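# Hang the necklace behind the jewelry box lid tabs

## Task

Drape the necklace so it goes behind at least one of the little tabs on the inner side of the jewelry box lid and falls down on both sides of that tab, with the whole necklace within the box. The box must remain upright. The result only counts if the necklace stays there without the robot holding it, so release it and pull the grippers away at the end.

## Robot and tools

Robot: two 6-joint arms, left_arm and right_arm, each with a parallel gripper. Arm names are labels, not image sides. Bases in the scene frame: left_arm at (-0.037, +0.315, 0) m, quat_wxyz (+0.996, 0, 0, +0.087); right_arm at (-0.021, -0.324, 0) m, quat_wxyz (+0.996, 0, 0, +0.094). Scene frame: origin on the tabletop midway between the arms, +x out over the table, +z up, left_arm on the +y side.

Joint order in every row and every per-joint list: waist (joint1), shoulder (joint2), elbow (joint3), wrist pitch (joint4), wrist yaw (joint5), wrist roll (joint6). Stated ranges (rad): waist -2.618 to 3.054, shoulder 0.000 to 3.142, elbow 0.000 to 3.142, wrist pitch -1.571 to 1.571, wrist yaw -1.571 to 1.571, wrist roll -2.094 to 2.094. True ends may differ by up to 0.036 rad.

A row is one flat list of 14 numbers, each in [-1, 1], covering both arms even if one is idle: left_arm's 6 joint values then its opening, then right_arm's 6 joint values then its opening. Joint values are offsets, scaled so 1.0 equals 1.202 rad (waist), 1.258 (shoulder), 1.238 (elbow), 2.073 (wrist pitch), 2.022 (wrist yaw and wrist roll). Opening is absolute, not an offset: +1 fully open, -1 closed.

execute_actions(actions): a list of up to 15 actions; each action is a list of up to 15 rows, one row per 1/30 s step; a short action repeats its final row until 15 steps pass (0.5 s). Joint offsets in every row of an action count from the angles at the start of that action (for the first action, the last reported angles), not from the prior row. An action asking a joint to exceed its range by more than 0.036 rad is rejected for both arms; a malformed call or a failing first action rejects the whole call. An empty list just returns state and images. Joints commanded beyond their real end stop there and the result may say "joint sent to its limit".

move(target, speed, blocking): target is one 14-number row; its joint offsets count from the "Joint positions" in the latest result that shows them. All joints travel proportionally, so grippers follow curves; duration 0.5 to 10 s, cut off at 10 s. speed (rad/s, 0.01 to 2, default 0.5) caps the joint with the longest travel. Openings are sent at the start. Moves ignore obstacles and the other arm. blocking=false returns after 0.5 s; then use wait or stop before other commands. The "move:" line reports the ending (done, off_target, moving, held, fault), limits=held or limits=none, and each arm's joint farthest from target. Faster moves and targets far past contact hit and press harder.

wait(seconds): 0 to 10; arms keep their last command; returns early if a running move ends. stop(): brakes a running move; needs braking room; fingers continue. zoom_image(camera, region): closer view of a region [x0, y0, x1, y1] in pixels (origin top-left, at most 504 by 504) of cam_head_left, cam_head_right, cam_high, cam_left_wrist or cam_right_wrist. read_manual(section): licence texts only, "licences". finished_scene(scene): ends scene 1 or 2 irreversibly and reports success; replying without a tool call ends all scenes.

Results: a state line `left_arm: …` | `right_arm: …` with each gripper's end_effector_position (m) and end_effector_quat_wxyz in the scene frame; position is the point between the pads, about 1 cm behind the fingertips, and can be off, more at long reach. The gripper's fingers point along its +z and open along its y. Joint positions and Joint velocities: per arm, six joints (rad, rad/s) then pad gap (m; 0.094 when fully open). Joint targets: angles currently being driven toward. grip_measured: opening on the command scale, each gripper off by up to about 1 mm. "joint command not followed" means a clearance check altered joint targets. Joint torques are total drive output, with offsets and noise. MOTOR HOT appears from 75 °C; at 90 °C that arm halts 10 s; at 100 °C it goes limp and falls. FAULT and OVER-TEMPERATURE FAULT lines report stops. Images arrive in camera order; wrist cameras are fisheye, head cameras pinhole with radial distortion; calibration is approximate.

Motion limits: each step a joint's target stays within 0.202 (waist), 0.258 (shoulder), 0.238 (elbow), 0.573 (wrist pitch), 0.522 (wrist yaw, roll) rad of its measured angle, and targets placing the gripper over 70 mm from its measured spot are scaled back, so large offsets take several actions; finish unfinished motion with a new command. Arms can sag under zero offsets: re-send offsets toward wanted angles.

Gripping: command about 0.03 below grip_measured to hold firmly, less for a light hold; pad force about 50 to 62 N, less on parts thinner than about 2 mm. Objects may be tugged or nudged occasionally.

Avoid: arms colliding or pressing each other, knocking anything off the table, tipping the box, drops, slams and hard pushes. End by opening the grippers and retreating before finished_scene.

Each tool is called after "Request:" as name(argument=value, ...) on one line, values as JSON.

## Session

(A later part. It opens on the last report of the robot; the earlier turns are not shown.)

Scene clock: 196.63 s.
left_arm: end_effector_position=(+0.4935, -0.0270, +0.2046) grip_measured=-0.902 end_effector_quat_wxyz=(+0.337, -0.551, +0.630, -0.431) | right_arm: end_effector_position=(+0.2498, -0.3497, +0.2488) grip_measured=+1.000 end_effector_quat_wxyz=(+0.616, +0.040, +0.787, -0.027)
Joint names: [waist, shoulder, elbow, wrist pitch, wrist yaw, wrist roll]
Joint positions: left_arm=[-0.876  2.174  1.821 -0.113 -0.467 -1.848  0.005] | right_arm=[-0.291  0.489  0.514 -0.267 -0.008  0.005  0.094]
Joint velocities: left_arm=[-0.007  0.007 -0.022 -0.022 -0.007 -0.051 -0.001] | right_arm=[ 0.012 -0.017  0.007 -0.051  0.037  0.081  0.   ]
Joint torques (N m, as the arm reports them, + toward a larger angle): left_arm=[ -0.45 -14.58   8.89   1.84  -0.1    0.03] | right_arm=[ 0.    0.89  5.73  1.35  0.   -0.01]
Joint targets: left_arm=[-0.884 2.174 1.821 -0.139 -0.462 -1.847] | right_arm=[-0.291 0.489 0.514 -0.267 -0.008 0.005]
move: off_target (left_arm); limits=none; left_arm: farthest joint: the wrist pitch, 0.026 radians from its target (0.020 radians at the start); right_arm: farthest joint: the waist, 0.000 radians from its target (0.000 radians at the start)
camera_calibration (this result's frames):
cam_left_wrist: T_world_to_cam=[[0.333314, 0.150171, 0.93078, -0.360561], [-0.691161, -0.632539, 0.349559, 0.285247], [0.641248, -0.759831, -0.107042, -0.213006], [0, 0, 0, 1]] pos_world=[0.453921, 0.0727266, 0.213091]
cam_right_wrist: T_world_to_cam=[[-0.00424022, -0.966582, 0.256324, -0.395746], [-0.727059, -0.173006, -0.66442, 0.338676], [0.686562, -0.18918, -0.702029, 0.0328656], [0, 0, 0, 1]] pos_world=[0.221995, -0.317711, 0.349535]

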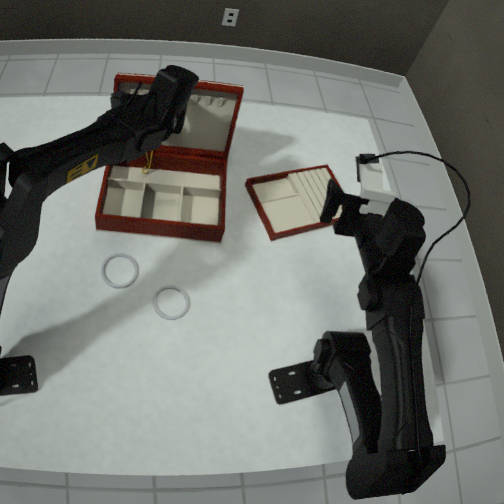

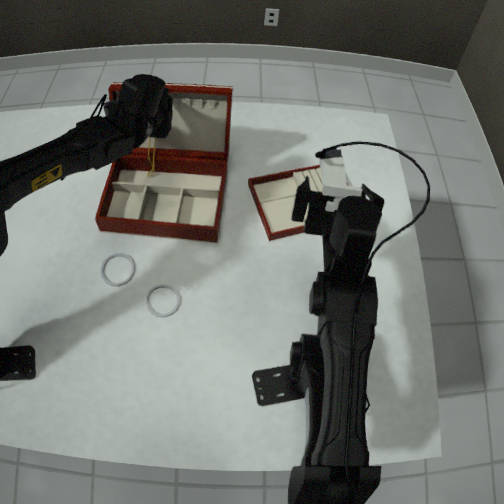

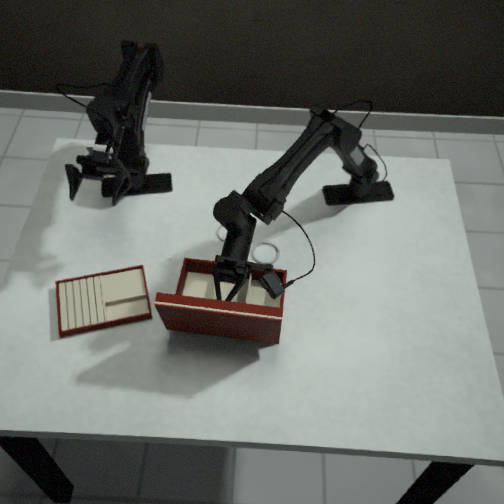

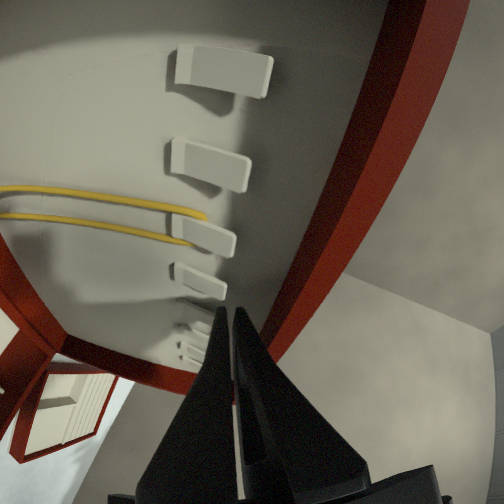

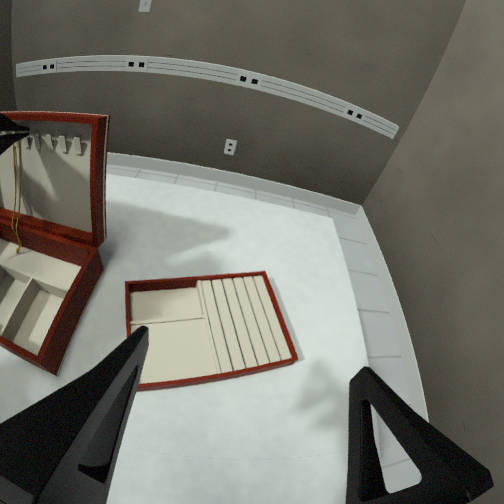

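Hung. Retreat.

Request:
move(target=[-0.08,-0.26,-0.31,0,0,0,-0.9,0,0,0,0,0,0,1], speed=0.3)

Request:
move(target=[0.2,-0.8,-0.5,0,0,0,-0.9,0,0,0,0,0,0,1], speed=0.9)

Scene clock: 203.20 s.
left_arm: end_effector_position=(+0.4052, -0.0153, +0.2174) grip_measured=-0.902 end_effector_quat_wxyz=(+0.316, -0.525, +0.666, -0.426) | right_arm: end_effector_position=(+0.2498, -0.3497, +0.2488) grip_measured=+1.000 end_effector_quat_wxyz=(+0.616, +0.040, +0.787, -0.027)
Joint names: [waist, shoulder, elbow, wrist pitch, wrist yaw, wrist roll]
Joint positions: left_arm=[-0.964  1.865  1.461 -0.109 -0.467 -1.849  0.005] | right_arm=[-0.291  0.489  0.514 -0.267 -0.008  0.005  0.094]
Joint velocities: left_arm=[-0.012 -0.012  0.007  0.007 -0.037  0.007 -0.002] | right_arm=[-0.017  0.012 -0.007  0.066 -0.022  0.022  0.   ]
Joint torques (N m, as the arm reports them, + toward a larger angle): left_arm=[ -0.48 -13.09   6.76   2.03  -0.16   0.03] | right_arm=[ 0.    0.9   5.73  1.34  0.01 -0.01]
Joint targets: left_arm=[-0.972 1.847 1.438 -0.113 -0.467 -1.848] | right_arm=[-0.291 0.489 0.514 -0.267 -0.008 0.005]
move: off_target (left_arm); limits=none; left_arm: farthest joint: the elbow, 0.024 radians from its target (0.384 radians at the start); right_arm: farthest joint: the waist, 0.000 radians from its target (0.000 radians at the start)
camera_calibration (this result's frames):
cam_left_wrist: T_world_to_cam=[[0.37621, 0.0900125, 0.922152, -0.361187], [-0.731932, -0.581377, 0.355355, 0.243129], [0.568104, -0.80864, -0.152836, -0.107309], [0, 0, 0, 1]] pos_world=[0.374798, 0.0870863, 0.230272]
cam_right_wrist: T_world_to_cam=[[-0.00424022, -0.966582, 0.256324, -0.395746], [-0.727059, -0.173006, -0.66442, 0.338676], [0.686562, -0.18918, -0.702029, 0.0328656], [0, 0, 0, 1]] pos_world=[0.221995, -0.317711, 0.349535]

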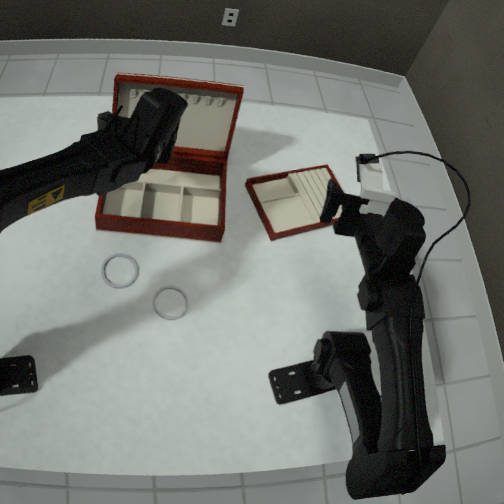

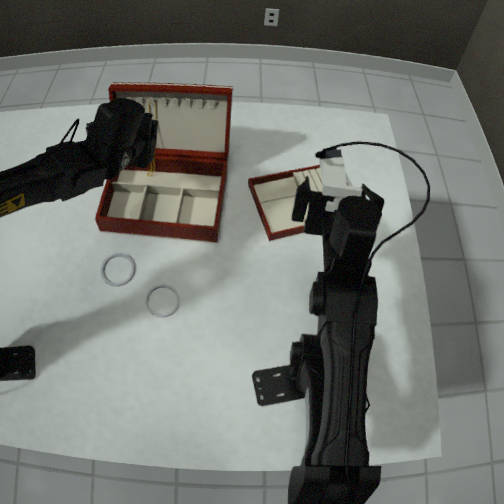

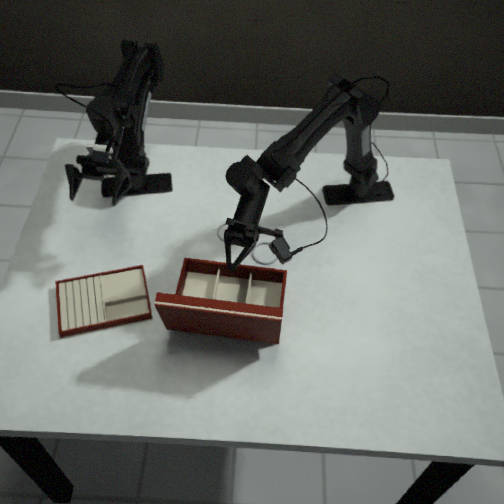

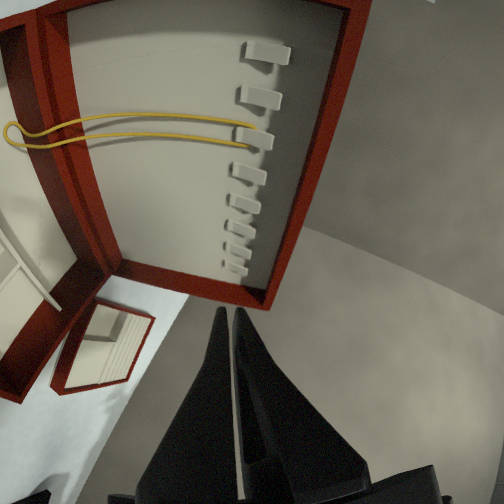

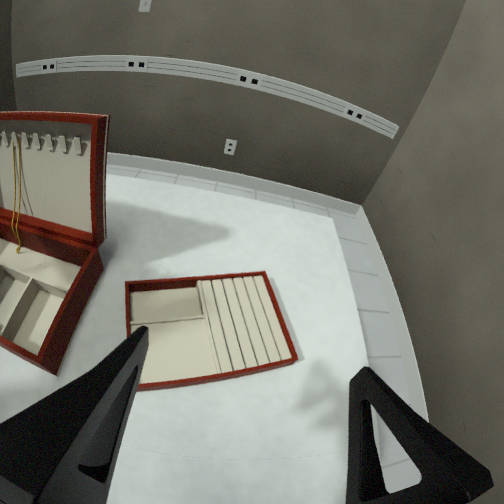

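Scene clock: 204.90 s.
left_arm: end_effector_position=(+0.2808, +0.2109, +0.3545) grip_measured=-0.902 end_effector_quat_wxyz=(-0.392, +0.558, -0.486, +0.547) | right_arm: end_effector_position=(+0.2498, -0.3497, +0.2488) grip_measured=+1.000 end_effector_quat_wxyz=(+0.616, +0.040, +0.787, -0.027)
Joint names: [waist, shoulder, elbow, wrist pitch, wrist yaw, wrist roll]
Joint positions: left_arm=[-0.733  0.871  0.863 -0.097 -0.462 -1.85   0.005] | right_arm=[-0.291  0.489  0.514 -0.267 -0.008  0.005  0.094]
Joint velocities: left_arm=[ 0.012  0.002 -0.017  0.037 -0.007 -0.007 -0.001] | right_arm=[-0.017 -0.012 -0.012 -0.007 -0.11  -0.037  0.   ]
Joint torques (N m, as the arm reports them, + toward a larger angle): left_arm=[ 0.72 -2.22  6.91  2.09 -0.1   0.04] | right_arm=[ 0.    0.9   5.73  1.35  0.   -0.01]
Joint targets: left_arm=[-0.724 0.859 0.842 -0.109 -0.466 -1.849] | right_arm=[-0.291 0.489 0.514 -0.267 -0.008 0.005]
move: off_target (left_arm); limits=none; left_arm: farthest joint: the elbow, 0.021 radians from its target (0.619 radians at the start); right_arm: farthest joint: the waist, 0.000 radians from its target (0.000 radians at the start)
camera_calibration (this result's frames):
cam_left_wrist: T_world_to_cam=[[0.0237735, 0.377484, 0.925711, -0.424067], [-0.695234, -0.659155, 0.286643, 0.265372], [0.718391, -0.6504, 0.246769, -0.049976], [0, 0, 0, 1]] pos_world=[0.230479, 0.302495, 0.328829]
cam_right_wrist: T_world_to_cam=[[-0.00424022, -0.966582, 0.256324, -0.395746], [-0.727059, -0.173006, -0.66442, 0.338676], [0.686562, -0.18918, -0.702029, 0.0328656], [0, 0, 0, 1]] pos_world=[0.221995, -0.317711, 0.349535]

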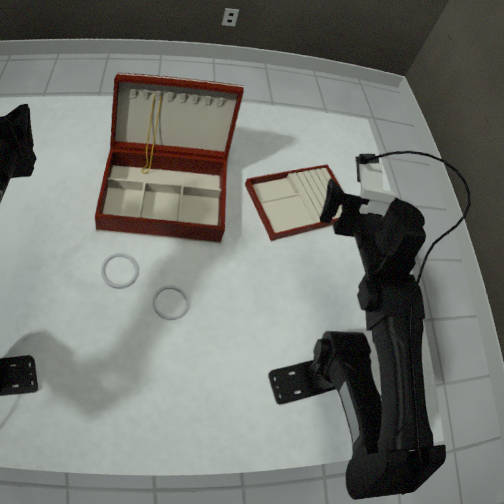

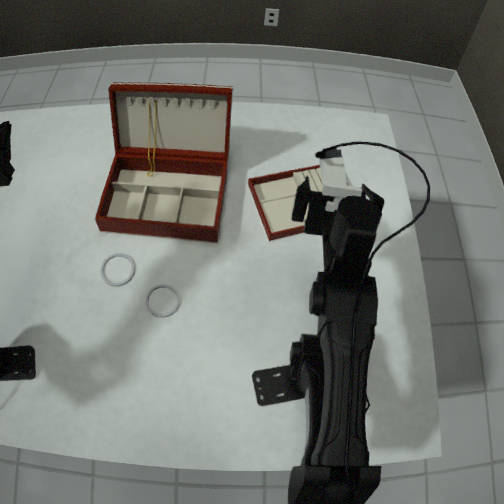

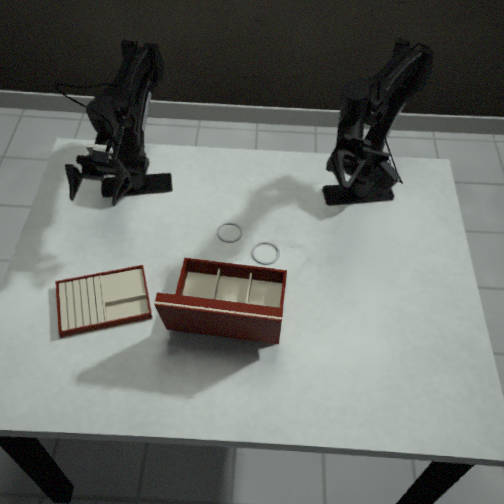

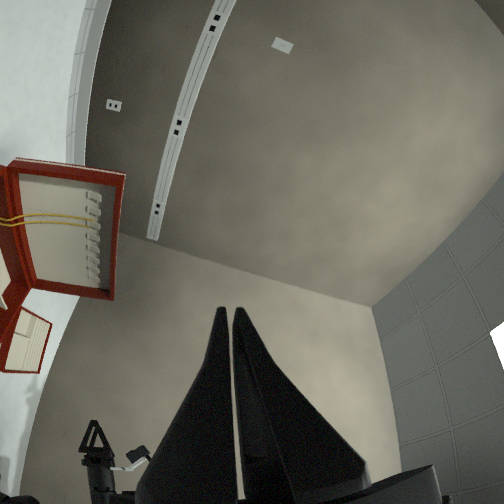

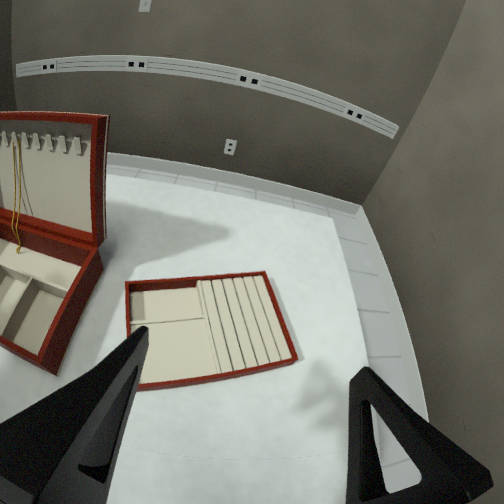

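Request:
finished_scene(scene=1)

The scene is finished: the task was done.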